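## Task

Get the cardboard box out of the closet and set it down on the desk so it rests there without the robot holding it; the robot must not tip over or be left leaning, or the task fails.

## Robot and tools

ROBOT. A simulated Hello Robot Stretch 4, about 1.6 m tall, with a single arm. It has an omni-wheel base (rim within 0.23 m of the base origin), a lift on a vertical mast, an arm that telescopes forward, a wrist with yaw, pitch and roll, and a two-finger gripper. Cameras: head_camera, head_left_camera, head_right_camera (fisheye) and wrist_camera. Loose objects may occasionally get nudged by something else.

FRAMES. Base frame: origin on the floor below the base centre, x ahead, y to the left, z up. hand_pose is reported in this frame for a point between the open fingertips; with all wrist joints at zero its axes line up with the base frame. The printed hand position may be slightly wrong. The odometry frame is where the base frame was when the scene began. base_odometry comes from wheel turns only, so slipping looks like travel. Heading runs -3.142 to 3.142, left positive.

execute_actions. Argument "actions": a list holding one action, or empty to just read state and images. Optional "cameras": list of camera names or "all" (omitted or null also means all; [] means none). An action contains "base", "joints" or both, plus optional "pace" and "contact_limits"; alternatively it contains only "end_of_arm". Motions in one action start together.
- base: exactly one key, each an offset relative to where the base last reported itself. translate_m: straight drive in metres, forward positive, -2 to 2. strafe_m: sideways in metres, left positive, -2 to 2. rotate_rad: turn in place in radians, counter-clockwise (left) positive, -3.2 to 3.2.
- joints: absolute targets keyed by name, one value each. lift_m 0 to 1.2 m; arm_m 0 to 0.55 m of extension; wrist_yaw_rad -1.134 to 4.276 (0 straight ahead, positive left, 3.14 stowed back, beyond 3.4 the arm may obstruct); wrist_pitch_rad -1.117 to 4.259 (0 level, 1.57 pointing down); wrist_roll_rad -1.117 to 4.259 (0 keeps fingers level, positive is clockwise seen from behind); gripper_m -0.038 to 0.141, the fingertip gap in metres (negative means fingers pressing together). Joints left out may still be driving toward an earlier target.
- pace: "slow", "default", "fast" or "max". Base speed tops out at 0.1/0.3/0.4/0.6 m/s and rotation at 1/2/3/4 rad/s respectively; with the lift above 0.2 m these are capped lower (down to 0.3 m/s and 1 rad/s at full height).
- contact_limits: only key arm_m, 0 (gentlest) to 0.75 (firmest), default 0.5: how hard the arm may push before halting.
- end_of_arm: "enable_torque" restarts any wrist or gripper motor that shut itself off.
One action runs at most 15 s. Joint targets outside range are clipped and reported; any other bad value or unknown key rejects the call with no motion. If a result reports a stop, remaining motion calls in that same reply are skipped.

wait: "seconds" 0 to 10; nothing new commanded, returns state and images.
zoom_image: "camera" plus "region" [x0, y0, x1, y1] in pixels of that camera's latest full image, top-left origin, at most 504x504.
finished_scene: "scene" is the current scene's number; it ends the scene irrevocably once the last command has settled, reports success and gives the next task. The goal must be true and remain so without the robot supporting the object.

RESULTS. base_status and joint_status: "done" (for the base, wheels turned the commanded amount, slip included), "off_target" (stopped short, may keep pushing), "contact_stop_at_<key>" (blocked; that part goes slack, so a loaded lift can sag or the base can drift), "limit_stop_at_<name>", "time_out", "torque_fault". After those stops the old target is dropped. "limit_stop_at_tilt" means leaning over 6 degrees: lift, arm and wheels go slack and ignore commands until the lean eases. "limit_stop_at_own_body": a joint would hit the robot; moving away is allowed (this is likely with pitch below -0.2 combined with roll below -0.4 or above 4). on_its_own lists uncommanded changes; "held at" there is the target held, not the position. turned_by_wheels vs turned_by_imu differing by over ~0.1 rad suggests a collision or slip, and heading error about equals their difference. base_tilt is in degrees (forward and right positive), with a constant bias up to ~1.5. lidar_m: 12 distances in metres, 30-degree sectors, first straight ahead then counter-clockwise (4th left, 7th back, 10th right); "-" means nothing seen or closer than 0.25 m; it sees from ~0.15 m up, so tabletops register, but may miss glass and thin legs. wrist_depth_mm: 7x7 grid of median depths from top-left, 100 to 2000 mm, "-" if unreadable. motor_effort: percent of max, positive toward higher joint values, bracketed value is the peak in the last action; readings carry bias and noise. For wheel_0..2 positive means turning right. Camera calibration intrinsics and T_world_to_cam are given per camera; poses shift with joint readings.

GRIPPING. Command gripper_m below the object's width; going lower squeezes harder and pulls the object toward the wrist by up to a third of the difference. Neither the reading nor "done" proves a grasp; at commanded values of 0 or above, a firm hold shows as a clear gripper_m effort change. Fingertips pressing on a surface can jam; lift to free them. A load in a level gripper shifts wrist_pitch_rad effort away from 0.

CAUTIONS. Unfold at scene start with lift_m 0.4 and wrist_yaw_rad 0 together. Avoid driving or turning with over 1 kg held and arm_m above 0.2, especially at fast paces; steady pushing or pulling, a high gripper or a firm contact limit can also tip the robot. A wrist motor overloaded (gripper pressed into something, or over ~2 kg held level) faults and goes limp until enable_torque. Avoid dropping, slamming, hard hits and hard pushes, and never let objects fall. The simulation keeps running while you compose replies; the robot holds its last command meanwhile.

Each tool is called after "Request:" as name(argument=value, ...), one argument or row to a line, values as JSON.

## Session

Request:
execute_actions(
  actions=[],
)

Scene clock: 0.00 s.
base_odometry: x=+0.000 y=+0.000 heading=+0.000 (m, m, rad; odometry frame)
turned_by_wheels: +0.000 (rad since the last result)
turned_by_imu: +0.000 (rad since the last result)
base_tilt: forward=-0.8 right=+0.1 (deg)
lidar_m: 1.58 1.51 1.59 2.36 2.25 2.34 2.64 1.73 1.77 1.57 1.47 1.53
base_status: not commanded
joint_positions: lift_m=+0.234 arm_m=-0.002 wrist_yaw_rad=+3.159 wrist_pitch_rad=+0.005 wrist_roll_rad=-0.002 gripper_m=+0.057
joint_status: not commanded
motor_effort: lift_m=+18 arm_m=+0 wrist_yaw_rad=+0 wrist_pitch_rad=-6 wrist_roll_rad=+1 gripper_m=-2 wheel_0=+0 wheel_1=+0 wheel_2=+0 (%)
hand_pose: x=-0.1214 y=+0.0823 z=+0.4106 quat_wxyz=(-0.009, -0.003, -0.001, +1.000) (m; base frame)
wrist_depth_mm: - 141 257 - - - - / - 115 139 - - - - / - 110 138 - - - - / - 119 149 - - - - / 139 138 - - - - - / 220 - 1576 1921 211 1708 1618 / 216 1281 1042 1160 1098 1025 1078
pictures: head_camera, head_left_camera, head_right_camera, wrist_camera
Images, in order (width x height): head_camera 420x560, head_left_camera 420x672, head_right_camera 420x672, wrist_camera 616x392.

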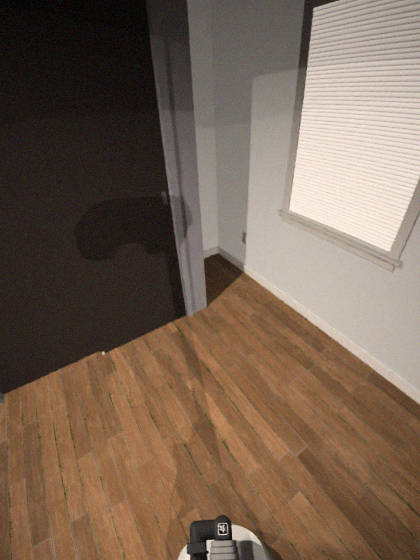

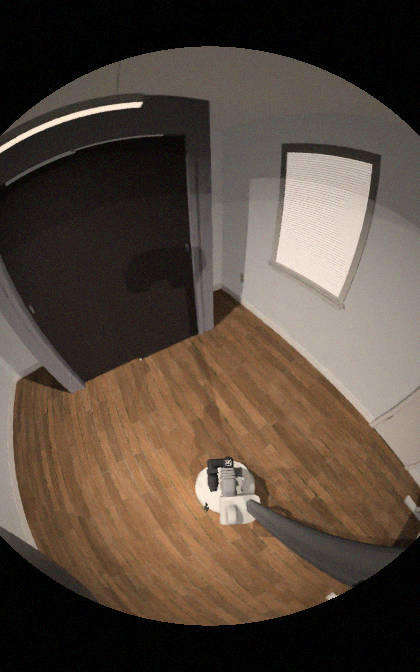

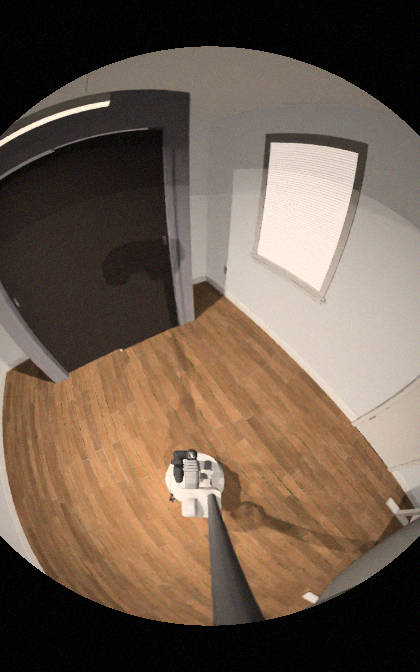

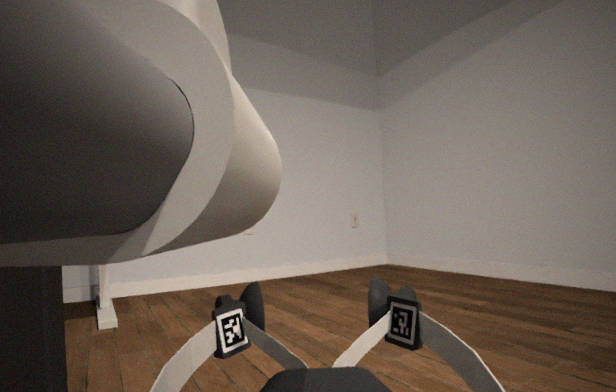

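Request:
execute_actions(
  actions=[
    {"base":{"rotate_rad":3.14},"joints":{"lift_m":0.4,"wrist_yaw_rad":0},"pace":"fast"},
  ],
  cameras=["head_left_camera","head_right_camera"],
)

Request:
execute_actions(
  actions=[
    {"base":{"rotate_rad":-2.5},"pace":"fast"},
  ],
)

Scene clock: 3.60 s.
base_odometry: x=+0.000 y=+0.000 heading=+3.140 (m, m, rad; odometry frame)
turned_by_wheels: +3.140 (rad since the last result)
turned_by_imu: +3.152 (rad since the last result)
base_tilt: forward=-0.8 right=+0.0 (deg)
lidar_m: 2.67 1.73 1.78 1.55 1.48 1.52 1.58 1.50 1.61 2.36 2.26 2.35
base_status: done
joint_positions: lift_m=+0.400 arm_m=-0.002 wrist_yaw_rad=+0.000 wrist_pitch_rad=+0.005 wrist_roll_rad=-0.002 gripper_m=+0.057
joint_status: all done
motor_effort: lift_m=+19(22) arm_m=-1(1) wrist_yaw_rad=-1(8) wrist_pitch_rad=-6(6) wrist_roll_rad=+1(0) gripper_m=-3(2) wheel_0=-1(10) wheel_1=-1(4) wheel_2=+0(12) (%)
hand_pose: x=+0.4571 y=-0.0873 z=+0.5766 quat_wxyz=(+1.000, -0.001, +0.003, +0.000) (m; base frame)
wrist_depth_mm: - - - - - - 1808 / 1983 - - - - - 1921 / 1661 - - - - - 1921 / 1921 - - - - - 1921 / 1921 - - - - - 1863 / 1863 - - - 211 - 1863 / 1661 1661 1397 1499 1464 1397 1464
pictures: head_left_camera, head_right_camera
Images, in order (width x height): head_left_camera 420x672, head_right_camera 420x672.

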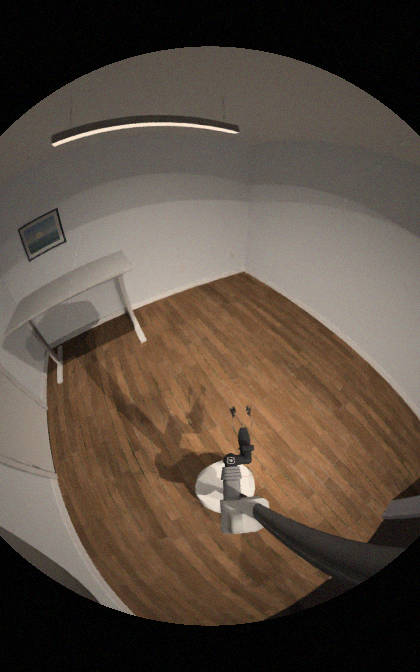

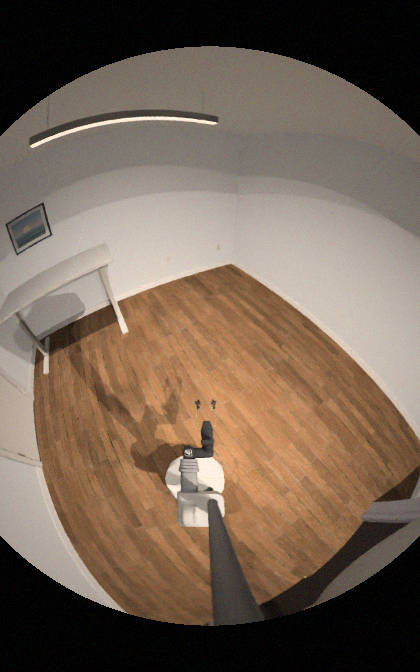

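Scene clock: 5.70 s.
base_odometry: x=+0.000 y=+0.000 heading=+0.640 (m, m, rad; odometry frame)
turned_by_wheels: -2.500 (rad since the last result)
turned_by_imu: -2.509 (rad since the last result)
base_tilt: forward=-0.8 right=+0.1 (deg)
lidar_m: 1.49 1.67 2.32 2.26 2.42 2.58 2.08 1.89 1.54 1.48 1.57 1.54
base_status: done
joint_positions: lift_m=+0.400 arm_m=-0.002 wrist_yaw_rad=+0.000 wrist_pitch_rad=+0.005 wrist_roll_rad=-0.002 gripper_m=+0.057
joint_status: not commanded
motor_effort: lift_m=+18(19) arm_m=-1(1) wrist_yaw_rad=+1(1) wrist_pitch_rad=-8(7) wrist_roll_rad=+1(2) gripper_m=-7(8) wheel_0=+0(8) wheel_1=+0(10) wheel_2=+0(12) (%)
hand_pose: x=+0.4571 y=-0.0875 z=+0.5766 quat_wxyz=(+1.000, -0.001, +0.003, +0.000) (m; base frame)
wrist_depth_mm: 1397 1430 1397 1281 1281 1229 1182 / 1397 1397 1366 1308 1255 1229 1182 / - 1366 1366 1281 1229 1229 1182 / - 1397 1366 1255 1255 1205 1182 / - 1397 1336 1281 1229 1205 1160 / 1366 1397 1336 1281 211 1182 1160 / 1336 1366 1308 1229 1205 1182 1160
pictures: head_camera, head_left_camera, head_right_camera, wrist_camera
camera_calibration (this result's frames):
wrist_camera: T_world_to_cam=[[0.016148, -0.998678, -0.0487909, -0.0586029], [0.0565719, 0.0496317, -0.997164, 0.621939], [0.998268, 0.013342, 0.0572986, -0.268783], [0, 0, 0, 1]] pos_world=[0.23408, -0.0858072, 0.632717]
Images, in order (width x height): head_camera 420x560, head_left_camera 420x672, head_right_camera 420x672, wrist_camera 616x392.

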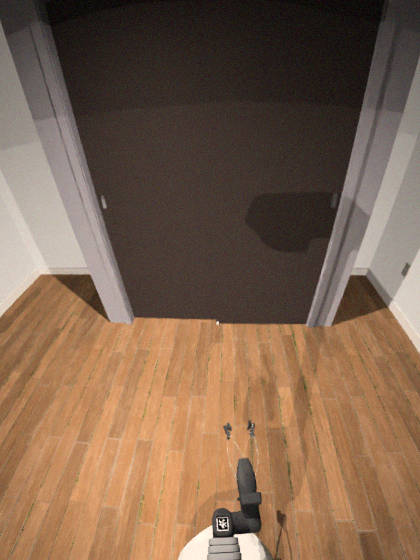

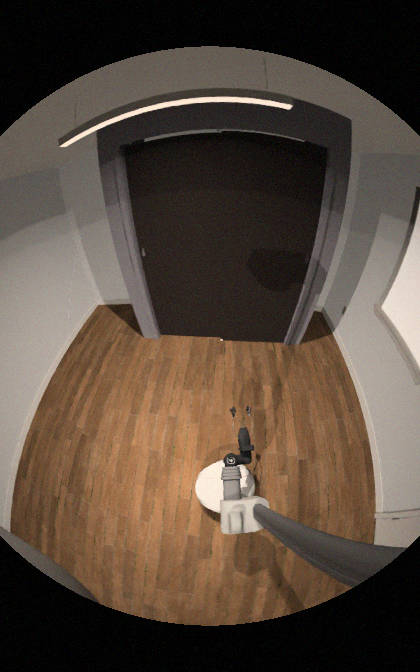

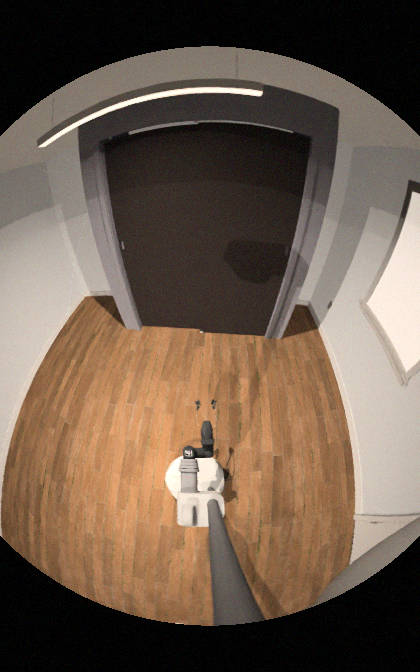

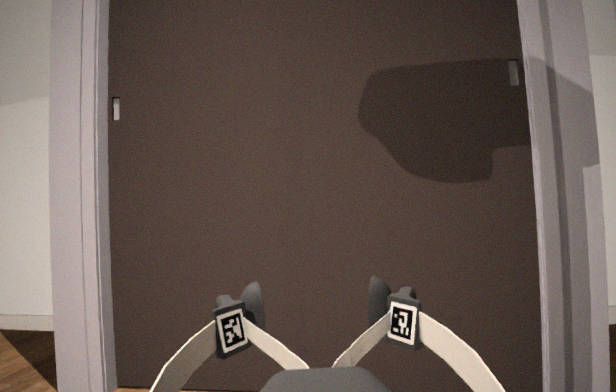

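Request:
zoom_image(
  camera="wrist_camera",
  region=[60,60,220,160],
)

Request:
zoom_image(
  camera="wrist_camera",
  region=[450,30,610,130],
)

Request:
zoom_image(
  camera="head_camera",
  region=[100,270,340,350],
)

Region (60, 60, 220, 160) of wrist_camera's 616x392 image, scaled by 3.150; it fills the top 315 rows of this view, and the rest is white.

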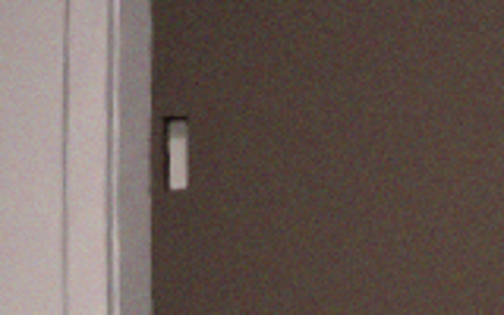

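Region (450, 30, 610, 130) of wrist_camera's 616x392 image, scaled by 3.150; it fills the top 315 rows of this view, and the rest is white.

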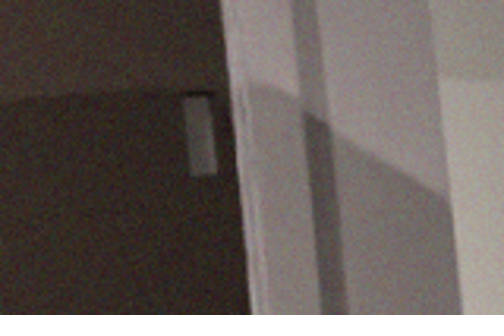

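Region (100, 270, 340, 350) of head_camera's 420x560 image, scaled by 2.100, with more detail than that image has.

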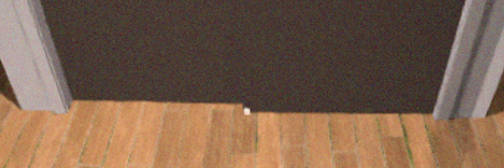

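Request:
execute_actions(
  actions=[
    {"base":{"rotate_rad":-0.12},"joints":{"gripper_m":0.12}},
  ],
  cameras=[],
)

Request:
execute_actions(
  actions=[
    {"base":{"strafe_m":-0.47},"pace":"fast"},
  ],
  cameras=[],
)

Request:
execute_actions(
  actions=[
    {"base":{"translate_m":0.75},"joints":{"lift_m":0.87},"pace":"fast"},
  ],
  cameras=["head_camera","wrist_camera"],
)

Scene clock: 17.30 s.
base_odometry: x=+0.000 y=+0.000 heading=+0.520 (m, m, rad; odometry frame)
turned_by_wheels: -0.120 (rad since the last result)
turned_by_imu: -0.119 (rad since the last result)
base_tilt: forward=-0.8 right=+0.2 (deg)
lidar_m: 1.51 1.60 2.39 2.23 2.33 2.65 2.07 1.80 1.55 1.47 1.52 1.59
base_status: done
joint_positions: lift_m=+0.400 arm_m=-0.002 wrist_yaw_rad=+0.000 wrist_pitch_rad=+0.005 wrist_roll_rad=-0.002 gripper_m=+0.120
joint_status: all done
motor_effort: lift_m=+19(19) arm_m=-1(1) wrist_yaw_rad=+0(2) wrist_pitch_rad=-7(6) wrist_roll_rad=+2(1) gripper_m=+0(0) wheel_0=+1(5) wheel_1=+1(4) wheel_2=+1(5) (%)
hand_pose: x=+0.4571 y=-0.0874 z=+0.5766 quat_wxyz=(+1.000, -0.001, +0.003, +0.000) (m; base frame)
wrist_depth_mm: 1336 1336 1366 1308 1308 1281 1983 / 1366 1336 1366 1308 1308 1308 1983 / 1336 1308 1308 1281 1308 1281 - / 1336 1308 1336 1281 1255 1281 - / 1308 1336 1308 1281 1281 1255 1983 / 1308 1308 1255 1281 1255 1255 1863 / 1281 1308 1281 154 1281 1229 1397
pictures: none
No camera images: the call's "cameras" was empty. Leave "cameras" out to get every camera's image.

Scene clock: 19.63 s.
base_odometry: x=+0.233 y=-0.408 heading=+0.520 (m, m, rad; odometry frame)
turned_by_wheels: +0.000 (rad since the last result)
turned_by_imu: +0.000 (rad since the last result)
base_tilt: forward=-0.9 right=+0.0 (deg)
lidar_m: 1.49 1.58 2.09 2.74 2.82 2.63 2.13 1.47 1.07 1.00 1.05 1.40
base_status: done
joint_positions: lift_m=+0.400 arm_m=-0.002 wrist_yaw_rad=+0.000 wrist_pitch_rad=+0.005 wrist_roll_rad=-0.002 gripper_m=+0.120
joint_status: not commanded
motor_effort: lift_m=+19(18) arm_m=-1(1) wrist_yaw_rad=+0(1) wrist_pitch_rad=-7(6) wrist_roll_rad=+1(2) gripper_m=-4(1) wheel_0=-1(8) wheel_1=+0(11) wheel_2=+0(1) (%)
hand_pose: x=+0.4571 y=-0.0874 z=+0.5766 quat_wxyz=(+1.000, -0.001, +0.003, +0.000) (m; base frame)
wrist_depth_mm: 1366 1308 1308 1308 - 1863 1281 / 1336 1336 1308 1308 - 1921 1336 / 1336 1281 1308 1308 - 1983 1336 / 1336 1308 1308 1308 - 1983 1336 / 1308 1281 1281 1281 1281 - 1366 / 1281 1255 1281 1281 1255 1661 1366 / 1308 1281 1255 154 1255 1397 1336
pictures: none
No camera images: the call's "cameras" was empty. Leave "cameras" out to get every camera's image.

Scene clock: 22.80 s.
base_odometry: x=+0.884 y=-0.035 heading=+0.520 (m, m, rad; odometry frame)
turned_by_wheels: +0.000 (rad since the last result)
turned_by_imu: +0.000 (rad since the last result)
base_tilt: forward=-0.8 right=+0.2 (deg)
lidar_m: 0.76 0.79 1.13 2.74 2.84 3.42 3.30 1.47 1.01 0.94 0.99 0.79
base_status: done
joint_positions: lift_m=+0.870 arm_m=-0.002 wrist_yaw_rad=+0.000 wrist_pitch_rad=+0.005 wrist_roll_rad=-0.002 gripper_m=+0.120
joint_status: all done
motor_effort: lift_m=+20(25) arm_m=-1(1) wrist_yaw_rad=+1(0) wrist_pitch_rad=-7(6) wrist_roll_rad=+1(1) gripper_m=+0(4) wheel_0=+1(7) wheel_1=+0(6) wheel_2=+1(12) (%)
hand_pose: x=+0.4571 y=-0.0874 z=+1.0465 quat_wxyz=(+1.000, -0.001, +0.003, +0.000) (m; base frame)
wrist_depth_mm: 554 554 559 554 539 539 1255 / 549 554 549 554 535 539 1308 / 549 549 549 549 530 535 1255 / 544 549 544 549 530 530 1281 / 539 544 544 539 525 530 1255 / 535 539 535 539 512 525 1255 / 535 535 535 154 508 521 1255
pictures: head_camera, wrist_camera
camera_calibration (this result's frames):
wrist_camera: T_world_to_cam=[[0.0163847, -0.998675, -0.0487908, -0.0357172], [0.0565602, 0.0496449, -0.997164, 1.09048], [0.998265, 0.0135786, 0.0572987, -0.295706], [0, 0, 0, 1]] pos_world=[0.2341, -0.0857917, 1.10259]
Images, in order (width x height): head_camera 420x560, wrist_camera 616x392.

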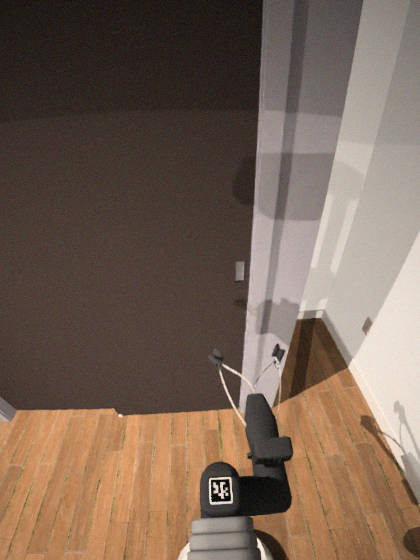

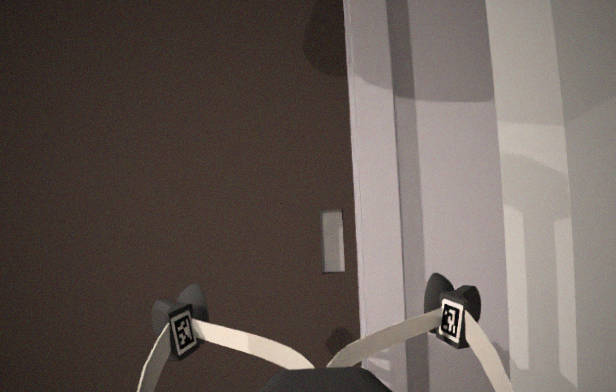

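Request:
execute_actions(
  actions=[
    {"base":{"strafe_m":-0.03},"joints":{"gripper_m":0.05,"lift_m":0.89,"arm_m":0.2}},
  ],
  cameras=["head_camera","wrist_camera"],
)

Scene clock: 27.23 s.
base_odometry: x=+0.899 y=-0.061 heading=+0.520 (m, m, rad; odometry frame)
turned_by_wheels: +0.000 (rad since the last result)
turned_by_imu: +0.001 (rad since the last result)
base_tilt: forward=-0.8 right=+0.1 (deg)
lidar_m: 0.74 0.80 1.11 2.79 2.87 3.41 3.31 1.41 0.97 0.93 0.95 0.80
base_status: done
joint_positions: lift_m=+0.890 arm_m=+0.199 wrist_yaw_rad=+0.000 wrist_pitch_rad=+0.005 wrist_roll_rad=-0.002 gripper_m=+0.050
joint_status: all done
motor_effort: lift_m=+20(22) arm_m=+7(10) wrist_yaw_rad=+1(1) wrist_pitch_rad=-7(6) wrist_roll_rad=+2(1) gripper_m=-1(4) wheel_0=+0(11) wheel_1=+1(7) wheel_2=+0(4) (%)
hand_pose: x=+0.6582 y=-0.0874 z=+1.0665 quat_wxyz=(+1.000, -0.001, +0.003, +0.000) (m; base frame)
wrist_depth_mm: 353 353 351 353 322 338 715 / 347 351 351 351 322 336 338 / 347 351 349 349 320 332 334 / 347 347 347 347 317 332 330 / 343 343 345 345 315 329 329 / 340 343 343 343 211 327 327 / 338 340 340 342 310 325 325
pictures: head_camera, wrist_camera
camera_calibration (this result's frames):
wrist_camera: T_world_to_cam=[[0.0164323, -0.998674, -0.0487906, -0.0380552], [0.0565774, 0.0496477, -0.997163, 1.09903], [0.998263, 0.0136253, 0.0573182, -0.497626], [0, 0, 0, 1]] pos_world=[0.435207, -0.0857886, 1.12258]
Images, in order (width x height): head_camera 420x560, wrist_camera 616x392.

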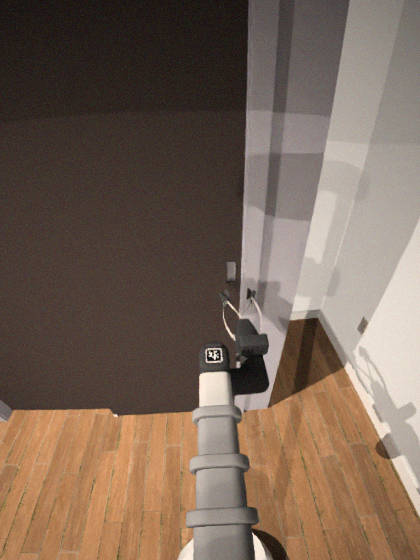

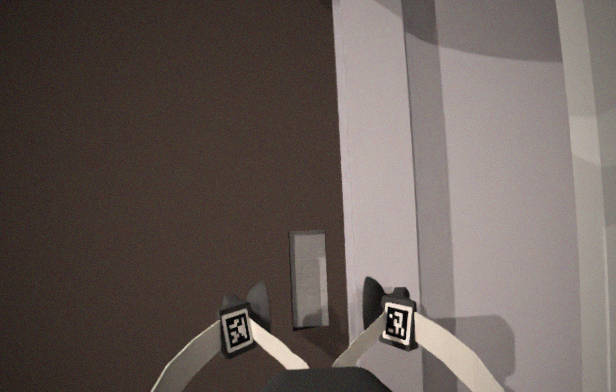

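Request:
execute_actions(
  actions=[
    {"joints":{"gripper_m":0.0,"arm_m":0.36},"contact_limits":{"arm_m":0.1},"pace":"slow"},
  ],
  cameras=["head_camera","wrist_camera"],
)

Scene clock: 31.80 s.
base_odometry: x=+0.899 y=-0.061 heading=+0.520 (m, m, rad; odometry frame)
turned_by_wheels: -0.001 (rad since the last result)
turned_by_imu: +0.006 (rad since the last result)
base_tilt: forward=-0.9 right=+0.1 (deg)
lidar_m: 0.75 0.81 1.14 2.78 2.86 3.41 3.29 1.42 0.99 0.92 0.96 0.81
base_status: not commanded
joint_positions: lift_m=+0.890 arm_m=+0.320 wrist_yaw_rad=-0.010 wrist_pitch_rad=+0.004 wrist_roll_rad=-0.002 gripper_m=+0.000
joint_status: arm_m contact_stop (moved +0.121 of +0.161); the others done
on_its_own: arm_m is slack since a contact_stop (your +0.360 is given up); wrist_yaw_rad is at rest, and its effort (+32) is outside its rest range (-13 to +13)
motor_effort: lift_m=+19(20) arm_m=+0(16) wrist_yaw_rad=+32(37) wrist_pitch_rad=-3(9) wrist_roll_rad=+1(1) gripper_m=-6(10) wheel_0=-1(2) wheel_1=+0(5) wheel_2=-9(10) (%)
contact_limits: arm_m 0.1
hand_pose: x=+0.7785 y=-0.0904 z=+1.0669 quat_wxyz=(+1.000, -0.001, +0.002, -0.005) (m; base frame)
wrist_depth_mm: 233 233 234 235 202 217 218 / 231 231 232 233 202 216 217 / 229 230 231 231 200 215 215 / 228 229 229 230 199 213 214 / 225 227 228 229 197 212 212 / 225 226 227 203 196 210 211 / 224 224 177 181 189 209 209
pictures: head_camera, wrist_camera
camera_calibration (this result's frames):
wrist_camera: T_world_to_cam=[[0.00607818, -0.998792, -0.0487692, -0.0349831], [0.0584156, 0.0490414, -0.997087, 1.09125], [0.998274, 0.00321159, 0.0586431, -0.620018], [0, 0, 0, 1]] pos_world=[0.555415, -0.0864662, 1.12273]
Images, in order (width x height): head_camera 420x560, wrist_camera 616x392.

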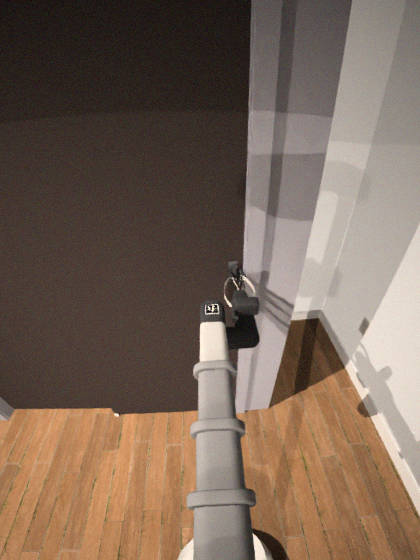

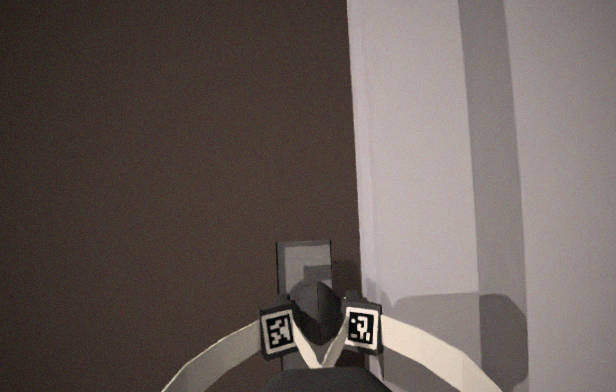

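Request:
execute_actions(
  actions=[
    {"base":{"strafe_m":0.015},"joints":{"arm_m":0.305}},
  ],
  cameras=[],
)

Request:
execute_actions(
  actions=[
    {"joints":{"arm_m":0.36},"contact_limits":{"arm_m":0.1},"pace":"slow"},
  ],
  cameras=["wrist_camera"],
)

Request:
execute_actions(
  actions=[
    {"base":{"strafe_m":0.1},"pace":"slow"},
  ],
  cameras=["head_camera","wrist_camera"],
)

Scene clock: 34.33 s.
base_odometry: x=+0.892 y=-0.048 heading=+0.520 (m, m, rad; odometry frame)
turned_by_wheels: +0.000 (rad since the last result)
turned_by_imu: +0.001 (rad since the last result)
base_tilt: forward=-0.8 right=+0.0 (deg)
lidar_m: 0.75 0.80 1.13 2.76 2.87 3.40 3.32 1.45 0.98 0.94 0.96 0.78
base_status: done
joint_positions: lift_m=+0.890 arm_m=+0.306 wrist_yaw_rad=+0.000 wrist_pitch_rad=+0.005 wrist_roll_rad=-0.002 gripper_m=+0.000
joint_status: all done
motor_effort: lift_m=+19(19) arm_m=-7(7) wrist_yaw_rad=+1(30) wrist_pitch_rad=-5(5) wrist_roll_rad=+1(1) gripper_m=-6(6) wheel_0=-1(8) wheel_1=+0(7) wheel_2=-1(7) (%)
hand_pose: x=+0.7656 y=-0.0875 z=+1.0667 quat_wxyz=(+1.000, -0.001, +0.002, +0.000) (m; base frame)
wrist_depth_mm: 245 245 244 245 220 213 228 / 243 243 243 243 224 213 226 / 241 241 241 242 225 211 225 / 240 239 240 240 223 210 224 / 238 237 238 239 224 208 222 / 236 237 237 205 207 208 221 / 236 236 180 183 176 206 220
pictures: none
No camera images: the call's "cameras" was empty. Leave "cameras" out to get every camera's image.

Scene clock: 35.30 s.
base_odometry: x=+0.891 y=-0.048 heading=+0.520 (m, m, rad; odometry frame)
turned_by_wheels: +0.000 (rad since the last result)
turned_by_imu: +0.000 (rad since the last result)
base_tilt: forward=-0.8 right=+0.1 (deg)
lidar_m: 0.77 0.79 1.15 2.76 2.84 3.42 3.31 1.44 1.00 0.95 0.97 0.79
base_status: not commanded
joint_positions: lift_m=+0.890 arm_m=+0.317 wrist_yaw_rad=-0.004 wrist_pitch_rad=+0.005 wrist_roll_rad=-0.002 gripper_m=+0.000
joint_status: arm_m contact_stop (moved +0.011 of +0.054)
on_its_own: arm_m is slack since a contact_stop (your +0.360 is given up)
motor_effort: lift_m=+19(20) arm_m=+0(16) wrist_yaw_rad=+12(14) wrist_pitch_rad=-5(5) wrist_roll_rad=+1(1) gripper_m=-7(8) wheel_0=+2(2) wheel_1=+1(1) wheel_2=-4(5) (%)
contact_limits: arm_m 0.1
hand_pose: x=+0.7763 y=-0.0885 z=+1.0667 quat_wxyz=(+1.000, -0.001, +0.002, -0.002) (m; base frame)
wrist_depth_mm: 235 236 235 236 216 204 218 / 234 234 234 234 216 203 216 / 232 232 233 233 215 202 216 / 231 231 232 231 214 200 214 / 229 230 231 230 220 199 213 / 229 229 229 207 198 197 211 / 227 227 179 183 177 197 210
pictures: wrist_camera
camera_calibration (this result's frames):
wrist_camera: T_world_to_cam=[[0.0127335, -0.998728, -0.0487825, -0.0382004], [0.057244, 0.0494345, -0.997136, 1.09204], [0.998279, 0.0099045, 0.0578007, -0.616326], [0, 0, 0, 1]] pos_world=[0.553239, -0.0860319, 1.12267]
Images, in order (width x height): wrist_camera 616x392.

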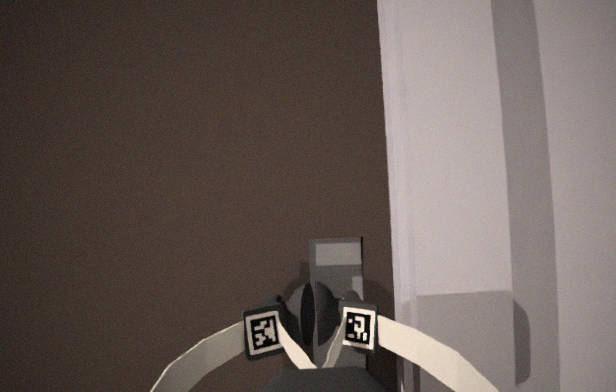

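not run: a stop came earlier in this reply.

Request:
execute_actions(
  actions=[
    {"joints":{"arm_m":0.29,"gripper_m":0.035},"base":{"strafe_m":-0.012}},
  ],
  cameras=["wrist_camera"],
)

Request:
execute_actions(
  actions=[
    {"joints":{"arm_m":0.36},"contact_limits":{"arm_m":0.1},"pace":"slow"},
  ],
  cameras=["wrist_camera","head_camera"],
)

Scene clock: 39.30 s.
base_odometry: x=+0.897 y=-0.059 heading=+0.519 (m, m, rad; odometry frame)
turned_by_wheels: +0.000 (rad since the last result)
turned_by_imu: +0.001 (rad since the last result)
base_tilt: forward=-0.8 right=+0.0 (deg)
lidar_m: 0.75 0.79 1.15 2.77 2.87 3.41 3.31 1.43 0.98 0.92 0.95 0.79
base_status: done
joint_positions: lift_m=+0.890 arm_m=+0.291 wrist_yaw_rad=+0.003 wrist_pitch_rad=+0.005 wrist_roll_rad=-0.002 gripper_m=+0.035
joint_status: all done
motor_effort: lift_m=+20(19) arm_m=-6(7) wrist_yaw_rad=-9(12) wrist_pitch_rad=-6(6) wrist_roll_rad=+1(1) gripper_m=-8(6) wheel_0=+1(10) wheel_1=-2(7) wheel_2=-2(2) (%)
hand_pose: x=+0.7508 y=-0.0866 z=+1.0667 quat_wxyz=(+1.000, -0.001, +0.002, +0.001) (m; base frame)
wrist_depth_mm: 259 259 260 259 229 243 242 / 258 257 257 257 227 240 241 / 256 256 256 256 226 240 239 / 255 254 254 255 224 237 237 / 253 253 253 253 224 236 236 / 251 252 251 251 213 234 235 / 250 250 249 159 220 234 234
pictures: wrist_camera
camera_calibration (this result's frames):
wrist_camera: T_world_to_cam=[[0.0191412, -0.998626, -0.0487832, -0.0408291], [0.0568653, 0.0498006, -0.997139, 1.09371], [0.998198, 0.0163124, 0.0577404, -0.590243], [0, 0, 0, 1]] pos_world=[0.527767, -0.0856121, 1.12267]
Images, in order (width x height): wrist_camera 616x392.

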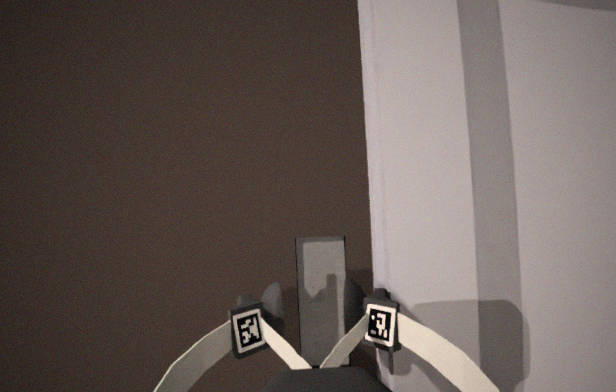

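Scene clock: 40.17 s.
base_odometry: x=+0.897 y=-0.059 heading=+0.519 (m, m, rad; odometry frame)
turned_by_wheels: +0.000 (rad since the last result)
turned_by_imu: +0.000 (rad since the last result)
base_tilt: forward=-0.9 right=+0.1 (deg)
lidar_m: 0.74 0.80 1.16 2.76 2.87 3.39 3.29 1.40 0.99 0.92 0.97 0.79
base_status: not commanded
joint_positions: lift_m=+0.890 arm_m=+0.299 wrist_yaw_rad=-0.007 wrist_pitch_rad=+0.005 wrist_roll_rad=-0.002 gripper_m=+0.035
joint_status: arm_m contact_stop (moved +0.008 of +0.069)
on_its_own: arm_m is slack since a contact_stop (your +0.360 is given up); wrist_yaw_rad is at rest, and its effort (+21) is outside its rest range (-13 to +13)
motor_effort: lift_m=+20(19) arm_m=+0(14) wrist_yaw_rad=+21(34) wrist_pitch_rad=-6(6) wrist_roll_rad=+1(2) gripper_m=-4(4) wheel_0=+2(2) wheel_1=+1(2) wheel_2=-8(8) (%)
contact_limits: arm_m 0.1
hand_pose: x=+0.7582 y=-0.0893 z=+1.0668 quat_wxyz=(+1.000, -0.001, +0.002, -0.003) (m; base frame)
wrist_depth_mm: 253 253 254 254 224 238 238 / 251 251 253 253 222 236 237 / 250 249 250 251 221 235 235 / 248 249 249 249 219 233 234 / 247 247 247 248 218 232 232 / 246 246 246 257 216 230 230 / 244 244 244 159 215 229 229
pictures: head_camera, wrist_camera
camera_calibration (this result's frames):
wrist_camera: T_world_to_cam=[[0.00969039, -0.998763, -0.0487786, -0.036547], [0.0576401, 0.0492577, -0.997122, 1.09286], [0.99829, 0.00685089, 0.0580461, -0.598857], [0, 0, 0, 1]] pos_world=[0.535195, -0.0862307, 1.12269]
Images, in order (width x height): head_camera 420x560, wrist_camera 616x392.

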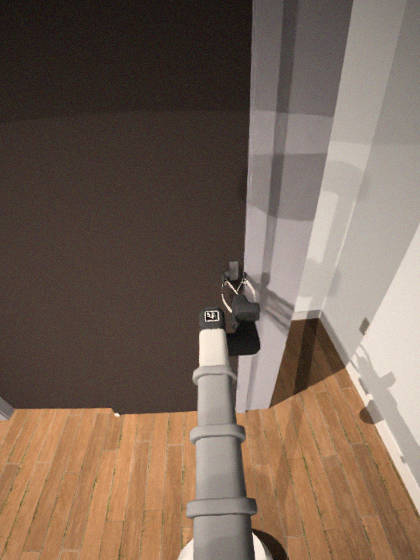

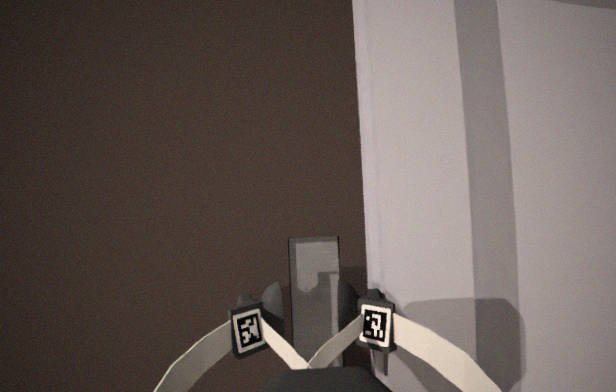

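Request:
execute_actions(
  actions=[
    {"joints":{"arm_m":0.28,"gripper_m":-0.01},"base":{"strafe_m":0.003}},
  ],
  cameras=[],
)

Request:
execute_actions(
  actions=[
    {"joints":{"arm_m":0.33},"contact_limits":{"arm_m":0.3},"pace":"slow"},
  ],
  cameras=["wrist_camera"],
)

Request:
execute_actions(
  actions=[
    {"base":{"strafe_m":0.1},"pace":"slow"},
  ],
  cameras=["wrist_camera","head_camera"],
)

Scene clock: 43.70 s.
base_odometry: x=+0.896 y=-0.056 heading=+0.519 (m, m, rad; odometry frame)
turned_by_wheels: +0.000 (rad since the last result)
turned_by_imu: +0.001 (rad since the last result)
base_tilt: forward=-0.8 right=+0.0 (deg)
lidar_m: 0.73 0.81 1.13 2.76 2.87 3.40 3.29 1.44 0.99 0.92 0.96 0.79
base_status: done
joint_positions: lift_m=+0.890 arm_m=+0.281 wrist_yaw_rad=+0.000 wrist_pitch_rad=+0.005 wrist_roll_rad=-0.002 gripper_m=-0.010
joint_status: all done
motor_effort: lift_m=+19(19) arm_m=-7(7) wrist_yaw_rad=+0(19) wrist_pitch_rad=-6(6) wrist_roll_rad=+1(1) gripper_m=-14(13) wheel_0=-2(2) wheel_1=+0(8) wheel_2=-1(3) (%)
hand_pose: x=+0.7406 y=-0.0874 z=+1.0667 quat_wxyz=(+1.000, -0.001, +0.002, +0.000) (m; base frame)
wrist_depth_mm: 270 271 271 271 240 253 254 / 268 270 268 268 237 253 253 / 267 267 267 266 236 249 250 / 266 265 265 266 236 249 250 / 264 263 264 265 234 247 247 / 262 262 262 205 232 245 246 / 260 260 177 183 182 245 245
pictures: none
No camera images: the call's "cameras" was empty. Leave "cameras" out to get every camera's image.

Scene clock: 45.40 s.
base_odometry: x=+0.895 y=-0.056 heading=+0.518 (m, m, rad; odometry frame)
turned_by_wheels: -0.001 (rad since the last result)
turned_by_imu: +0.007 (rad since the last result)
base_tilt: forward=-0.8 right=+0.1 (deg)
lidar_m: 0.76 0.81 1.14 2.77 2.86 3.39 3.32 1.42 0.99 0.94 0.97 0.78
base_status: not commanded
joint_positions: lift_m=+0.890 arm_m=+0.322 wrist_yaw_rad=-0.010 wrist_pitch_rad=+0.005 wrist_roll_rad=-0.002 gripper_m=-0.010
joint_status: arm_m contact_stop (moved +0.040 of +0.049)
on_its_own: arm_m is slack since a contact_stop (your +0.330 is given up); wrist_yaw_rad is at rest, and its effort (+29) is outside its rest range (-13 to +13)
motor_effort: lift_m=+19(19) arm_m=+0(18) wrist_yaw_rad=+29(34) wrist_pitch_rad=-6(10) wrist_roll_rad=+1(1) gripper_m=-9(14) wheel_0=-3(3) wheel_1=+0(3) wheel_2=-11(11) (%)
contact_limits: arm_m 0.3
hand_pose: x=+0.7801 y=-0.0902 z=+1.0667 quat_wxyz=(+1.000, -0.001, +0.002, -0.005) (m; base frame)
wrist_depth_mm: 232 232 234 234 202 209 216 / 230 231 231 232 201 201 215 / 229 229 229 232 201 200 214 / 228 228 229 229 206 198 212 / 226 227 228 229 211 197 211 / 226 225 226 202 195 196 211 / 224 224 170 183 181 195 208
pictures: wrist_camera
camera_calibration (this result's frames):
wrist_camera: T_world_to_cam=[[0.00679583, -0.998786, -0.0487809, -0.0353337], [0.0576625, 0.0490922, -0.997128, 1.09158], [0.998313, 0.00396349, 0.0579261, -0.620856], [0, 0, 0, 1]] pos_world=[0.557106, -0.086418, 1.12268]
Images, in order (width x height): wrist_camera 616x392.

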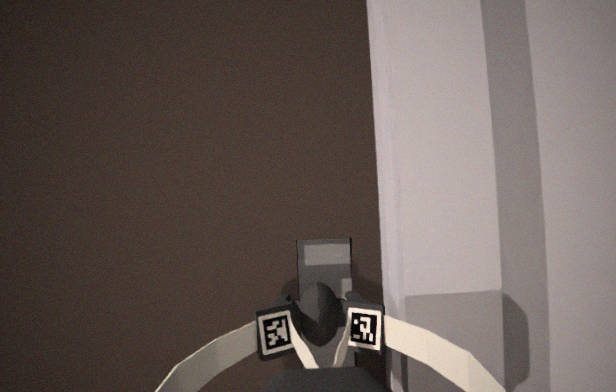

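not run: a stop came earlier in this reply.

Request:
execute_actions(
  actions=[
    {"base":{"strafe_m":0.08},"joints":{"arm_m":0.33},"pace":"slow"},
  ],
  cameras=["wrist_camera","head_camera"],
)

Scene clock: 48.40 s.
base_odometry: x=+0.855 y=+0.013 heading=+0.517 (m, m, rad; odometry frame)
turned_by_wheels: -0.001 (rad since the last result)
turned_by_imu: -0.063 (rad since the last result)
base_tilt: forward=-1.4 right=+0.3 (deg)
lidar_m: 0.75 0.79 1.07 2.70 2.79 3.47 3.30 1.62 1.09 1.00 1.02 0.80
base_status: done
joint_positions: lift_m=+0.890 arm_m=+0.327 wrist_yaw_rad=-0.018 wrist_pitch_rad=+0.012 wrist_roll_rad=-0.002 gripper_m=-0.010
joint_status: all done
on_its_own: wrist_yaw_rad is at rest, and its effort (+52) is outside its rest range (-13 to +13); wrist_pitch_rad is at rest, and its effort (-25) is outside its rest range (-23 to +23)
motor_effort: lift_m=+19(19) arm_m=+17(20) wrist_yaw_rad=+52(55) wrist_pitch_rad=-25(26) wrist_roll_rad=+2(2) gripper_m=-5(10) wheel_0=-2(7) wheel_1=+4(10) wheel_2=-16(14) (%)
hand_pose: x=+0.7847 y=-0.0925 z=+1.0647 quat_wxyz=(+1.000, -0.001, +0.006, -0.009) (m; base frame)
wrist_depth_mm: 220 224 229 234 207 216 227 / 220 223 228 231 208 208 227 / 219 222 227 231 215 206 224 / 216 221 225 229 215 205 223 / 216 220 224 229 214 204 222 / 215 219 221 202 200 203 220 / 213 216 170 182 182 201 220
pictures: head_camera, wrist_camera
camera_calibration (this result's frames):
wrist_camera: T_world_to_cam=[[-0.00178582, -0.998802, -0.0488927, -0.0309784], [0.0510627, 0.0487379, -0.997505, 1.09496], [0.998694, -0.00427796, 0.0509145, -0.618843], [0, 0, 0, 1]] pos_world=[0.562068, -0.0869547, 1.12222]
Images, in order (width x height): head_camera 420x560, wrist_camera 616x392.

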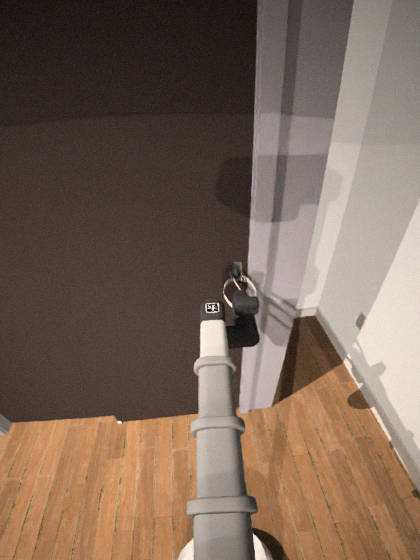

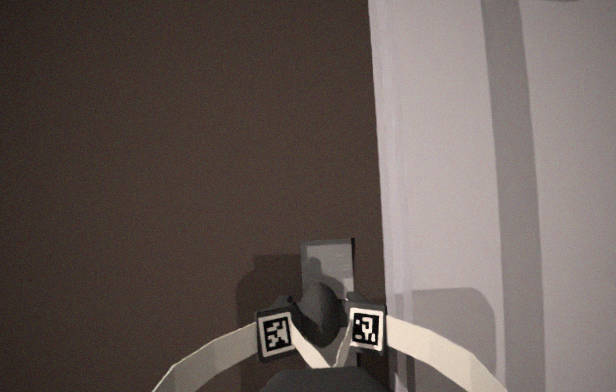

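Request:
execute_actions(
  actions=[
    {"base":{"strafe_m":0.05},"joints":{"arm_m":0.32},"pace":"slow"},
  ],
  cameras=["wrist_camera","head_camera"],
)

Scene clock: 51.63 s.
base_odometry: x=+0.830 y=+0.056 heading=+0.516 (m, m, rad; odometry frame)
turned_by_wheels: -0.001 (rad since the last result)
turned_by_imu: -0.050 (rad since the last result)
base_tilt: forward=-1.2 right=+0.2 (deg)
lidar_m: 0.75 0.75 1.01 2.68 2.71 3.38 3.29 1.71 1.16 1.01 1.05 0.80
base_status: done
joint_positions: lift_m=+0.890 arm_m=+0.319 wrist_yaw_rad=-0.016 wrist_pitch_rad=+0.009 wrist_roll_rad=-0.002 gripper_m=-0.010
joint_status: all done
on_its_own: wrist_yaw_rad is at rest, and its effort (+46) is outside its rest range (-13 to +13)
motor_effort: lift_m=+19(20) arm_m=+5(18) wrist_yaw_rad=+46(52) wrist_pitch_rad=-16(27) wrist_roll_rad=+1(1) gripper_m=-11(8) wheel_0=-3(1) wheel_1=+4(10) wheel_2=-18(19) (%)
hand_pose: x=+0.7770 y=-0.0920 z=+1.0656 quat_wxyz=(+1.000, -0.001, +0.004, -0.008) (m; base frame)
wrist_depth_mm: 216 222 229 236 212 231 237 / 213 220 227 234 211 230 236 / 213 218 225 232 215 212 234 / 211 217 224 230 218 212 232 / 211 216 222 233 218 210 230 / 208 215 220 202 204 208 229 / 208 213 171 180 181 207 227
pictures: head_camera, wrist_camera
camera_calibration (this result's frames):
wrist_camera: T_world_to_cam=[[0.00041885, -0.998807, -0.0488275, -0.0321423], [0.0541179, 0.0487786, -0.997342, 1.09369], [0.998534, -0.0022247, 0.0540737, -0.614268], [0, 0, 0, 1]] pos_world=[0.554193, -0.0868191, 1.12243]
Images, in order (width x height): head_camera 420x560, wrist_camera 616x392.

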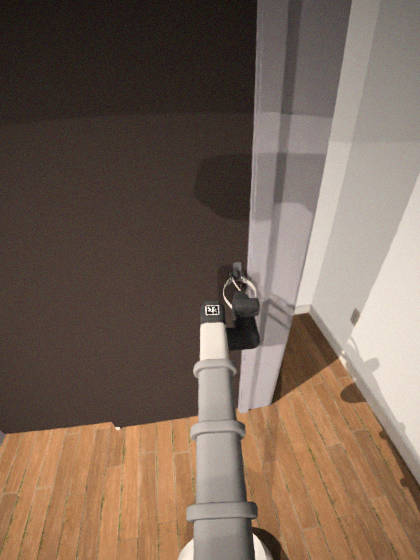

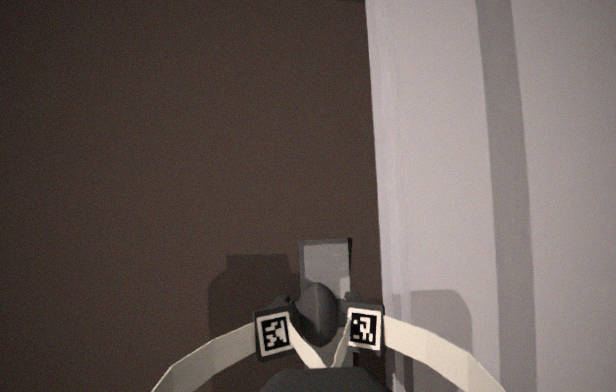

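Request:
execute_actions(
  actions=[
    {"joints":{"arm_m":0.0},"base":{"rotate_rad":0.11}},
  ],
  cameras=["wrist_camera"],
)

Scene clock: 56.43 s.
base_odometry: x=+0.830 y=+0.056 heading=+0.626 (m, m, rad; odometry frame)
turned_by_wheels: +0.110 (rad since the last result)
turned_by_imu: +0.057 (rad since the last result)
base_tilt: forward=-0.7 right=+0.1 (deg)
lidar_m: 0.73 0.74 1.05 2.70 2.76 3.50 3.31 1.64 1.11 1.00 1.03 0.77
base_status: done
joint_positions: lift_m=+0.890 arm_m=+0.001 wrist_yaw_rad=+0.000 wrist_pitch_rad=+0.005 wrist_roll_rad=-0.002 gripper_m=-0.010
joint_status: all done
motor_effort: lift_m=+19(19) arm_m=-7(7) wrist_yaw_rad=+0(72) wrist_pitch_rad=-7(16) wrist_roll_rad=+1(2) gripper_m=-17(8) wheel_0=-1(13) wheel_1=+0(10) wheel_2=+1(28) (%)
hand_pose: x=+0.4606 y=-0.0874 z=+1.0665 quat_wxyz=(+1.000, -0.001, +0.003, +0.000) (m; base frame)
wrist_depth_mm: 512 512 521 535 508 530 1281 / 512 517 521 530 512 525 1281 / 508 512 521 525 512 521 1281 / 504 508 517 525 512 521 1308 / 500 508 517 530 496 512 1255 / 496 504 508 205 492 508 1281 / 496 500 177 183 182 508 1255
pictures: wrist_camera
camera_calibration (this result's frames):
wrist_camera: T_world_to_cam=[[0.0162489, -0.998677, -0.0487777, -0.0347866], [0.0564775, 0.049623, -0.99717, 1.1103], [0.998272, 0.0134481, 0.0572091, -0.300219], [0, 0, 0, 1]] pos_world=[0.237559, -0.0857995, 1.12263]
Images, in order (width x height): wrist_camera 616x392.

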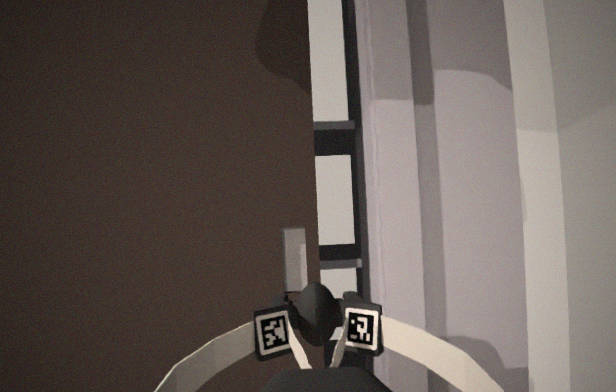

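Request:
execute_actions(
  actions=[
    {"base":{"rotate_rad":0.06}},
  ],
  cameras=[],
)

Request:
execute_actions(
  actions=[
    {"base":{"strafe_m":-0.08}},
  ],
  cameras=[],
)

Request:
execute_actions(
  actions=[
    {"base":{"translate_m":0.25}},
  ],
  cameras=["wrist_camera","head_camera"],
)

Scene clock: 59.47 s.
base_odometry: x=+0.831 y=+0.056 heading=+0.686 (m, m, rad; odometry frame)
turned_by_wheels: +0.060 (rad since the last result)
turned_by_imu: +0.061 (rad since the last result)
base_tilt: forward=-0.7 right=+0.1 (deg)
lidar_m: 0.74 0.76 1.12 2.69 2.78 3.41 3.33 1.54 1.06 1.01 1.05 0.74
base_status: done
joint_positions: lift_m=+0.890 arm_m=+0.001 wrist_yaw_rad=+0.000 wrist_pitch_rad=+0.005 wrist_roll_rad=-0.002 gripper_m=-0.010
joint_status: not commanded
motor_effort: lift_m=+20(19) arm_m=-7(7) wrist_yaw_rad=+0(1) wrist_pitch_rad=-7(7) wrist_roll_rad=+0(0) gripper_m=-9(9) wheel_0=-3(3) wheel_1=+0(6) wheel_2=-1(7) (%)
hand_pose: x=+0.4606 y=-0.0874 z=+1.0665 quat_wxyz=(+1.000, -0.001, +0.003, +0.000) (m; base frame)
wrist_depth_mm: 525 530 525 530 530 500 1255 / 525 525 525 525 539 500 1229 / 521 521 521 517 559 496 1255 / 521 521 517 517 574 492 500 / 517 517 517 517 597 496 496 / 512 508 512 205 484 492 492 / 512 508 177 184 182 492 488
pictures: none
No camera images: the call's "cameras" was empty. Leave "cameras" out to get every camera's image.

Scene clock: 60.80 s.
base_odometry: x=+0.881 y=-0.006 heading=+0.686 (m, m, rad; odometry frame)
turned_by_wheels: +0.000 (rad since the last result)
turned_by_imu: +0.000 (rad since the last result)
base_tilt: forward=-0.8 right=+0.1 (deg)
lidar_m: 0.72 0.77 1.10 2.77 2.86 3.44 2.91 1.42 1.00 0.93 0.97 0.76
base_status: done
joint_positions: lift_m=+0.890 arm_m=+0.001 wrist_yaw_rad=+0.000 wrist_pitch_rad=+0.005 wrist_roll_rad=-0.002 gripper_m=-0.010
joint_status: not commanded
motor_effort: lift_m=+19(19) arm_m=-7(6) wrist_yaw_rad=+0(1) wrist_pitch_rad=-7(7) wrist_roll_rad=+2(1) gripper_m=-12(10) wheel_0=+0(5) wheel_1=-1(8) wheel_2=+0(5) (%)
hand_pose: x=+0.4606 y=-0.0874 z=+1.0665 quat_wxyz=(+1.000, -0.001, +0.003, +0.000) (m; base frame)
wrist_depth_mm: 530 525 525 603 512 508 1255 / 525 521 525 1255 504 508 1229 / 521 521 521 831 500 504 1229 / 521 517 512 1255 500 500 1229 / 512 512 512 820 480 492 1205 / 512 508 508 206 480 492 1205 / 504 508 177 184 182 492 1205
pictures: none
No camera images: the call's "cameras" was empty. Leave "cameras" out to get every camera's image.

Scene clock: 63.10 s.
base_odometry: x=+1.075 y=+0.152 heading=+0.686 (m, m, rad; odometry frame)
turned_by_wheels: +0.000 (rad since the last result)
turned_by_imu: +0.000 (rad since the last result)
base_tilt: forward=-0.8 right=+0.1 (deg)
lidar_m: 0.48 0.51 0.70 2.78 2.87 3.69 3.14 1.41 0.98 0.92 0.96 0.48
base_status: done
joint_positions: lift_m=+0.890 arm_m=+0.001 wrist_yaw_rad=+0.000 wrist_pitch_rad=+0.005 wrist_roll_rad=-0.002 gripper_m=-0.010
joint_status: not commanded
motor_effort: lift_m=+19(19) arm_m=-7(7) wrist_yaw_rad=+2(1) wrist_pitch_rad=-7(7) wrist_roll_rad=+2(1) gripper_m=-10(12) wheel_0=+0(7) wheel_1=+1(5) wheel_2=+0(11) (%)
hand_pose: x=+0.4606 y=-0.0874 z=+1.0665 quat_wxyz=(+1.000, -0.001, +0.003, +0.000) (m; base frame)
wrist_depth_mm: 272 273 271 1008 241 254 254 / 271 270 271 654 239 253 253 / 270 270 268 960 238 251 252 / 267 267 266 991 237 249 250 / 265 266 265 991 236 248 249 / 263 264 276 205 234 246 247 / 263 262 177 184 182 246 246
pictures: head_camera, wrist_camera
camera_calibration (this result's frames):
wrist_camera: T_world_to_cam=[[0.0163292, -0.998676, -0.0487776, -0.0348002], [0.0564733, 0.0496274, -0.99717, 1.1103], [0.998271, 0.0135284, 0.057209, -0.3002], [0, 0, 0, 1]] pos_world=[0.237547, -0.0857942, 1.12263]
Images, in order (width x height): head_camera 420x560, wrist_camera 616x392.

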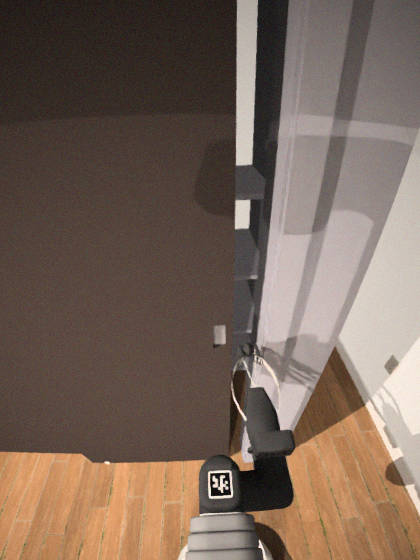

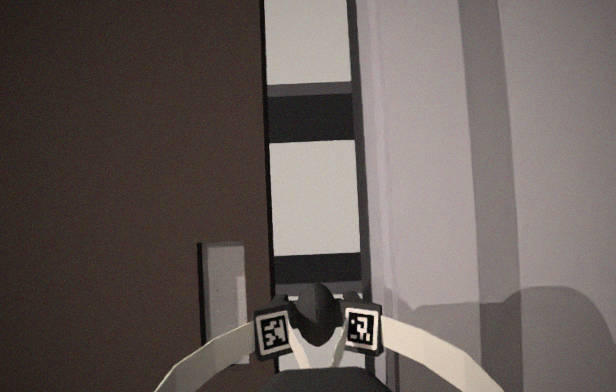

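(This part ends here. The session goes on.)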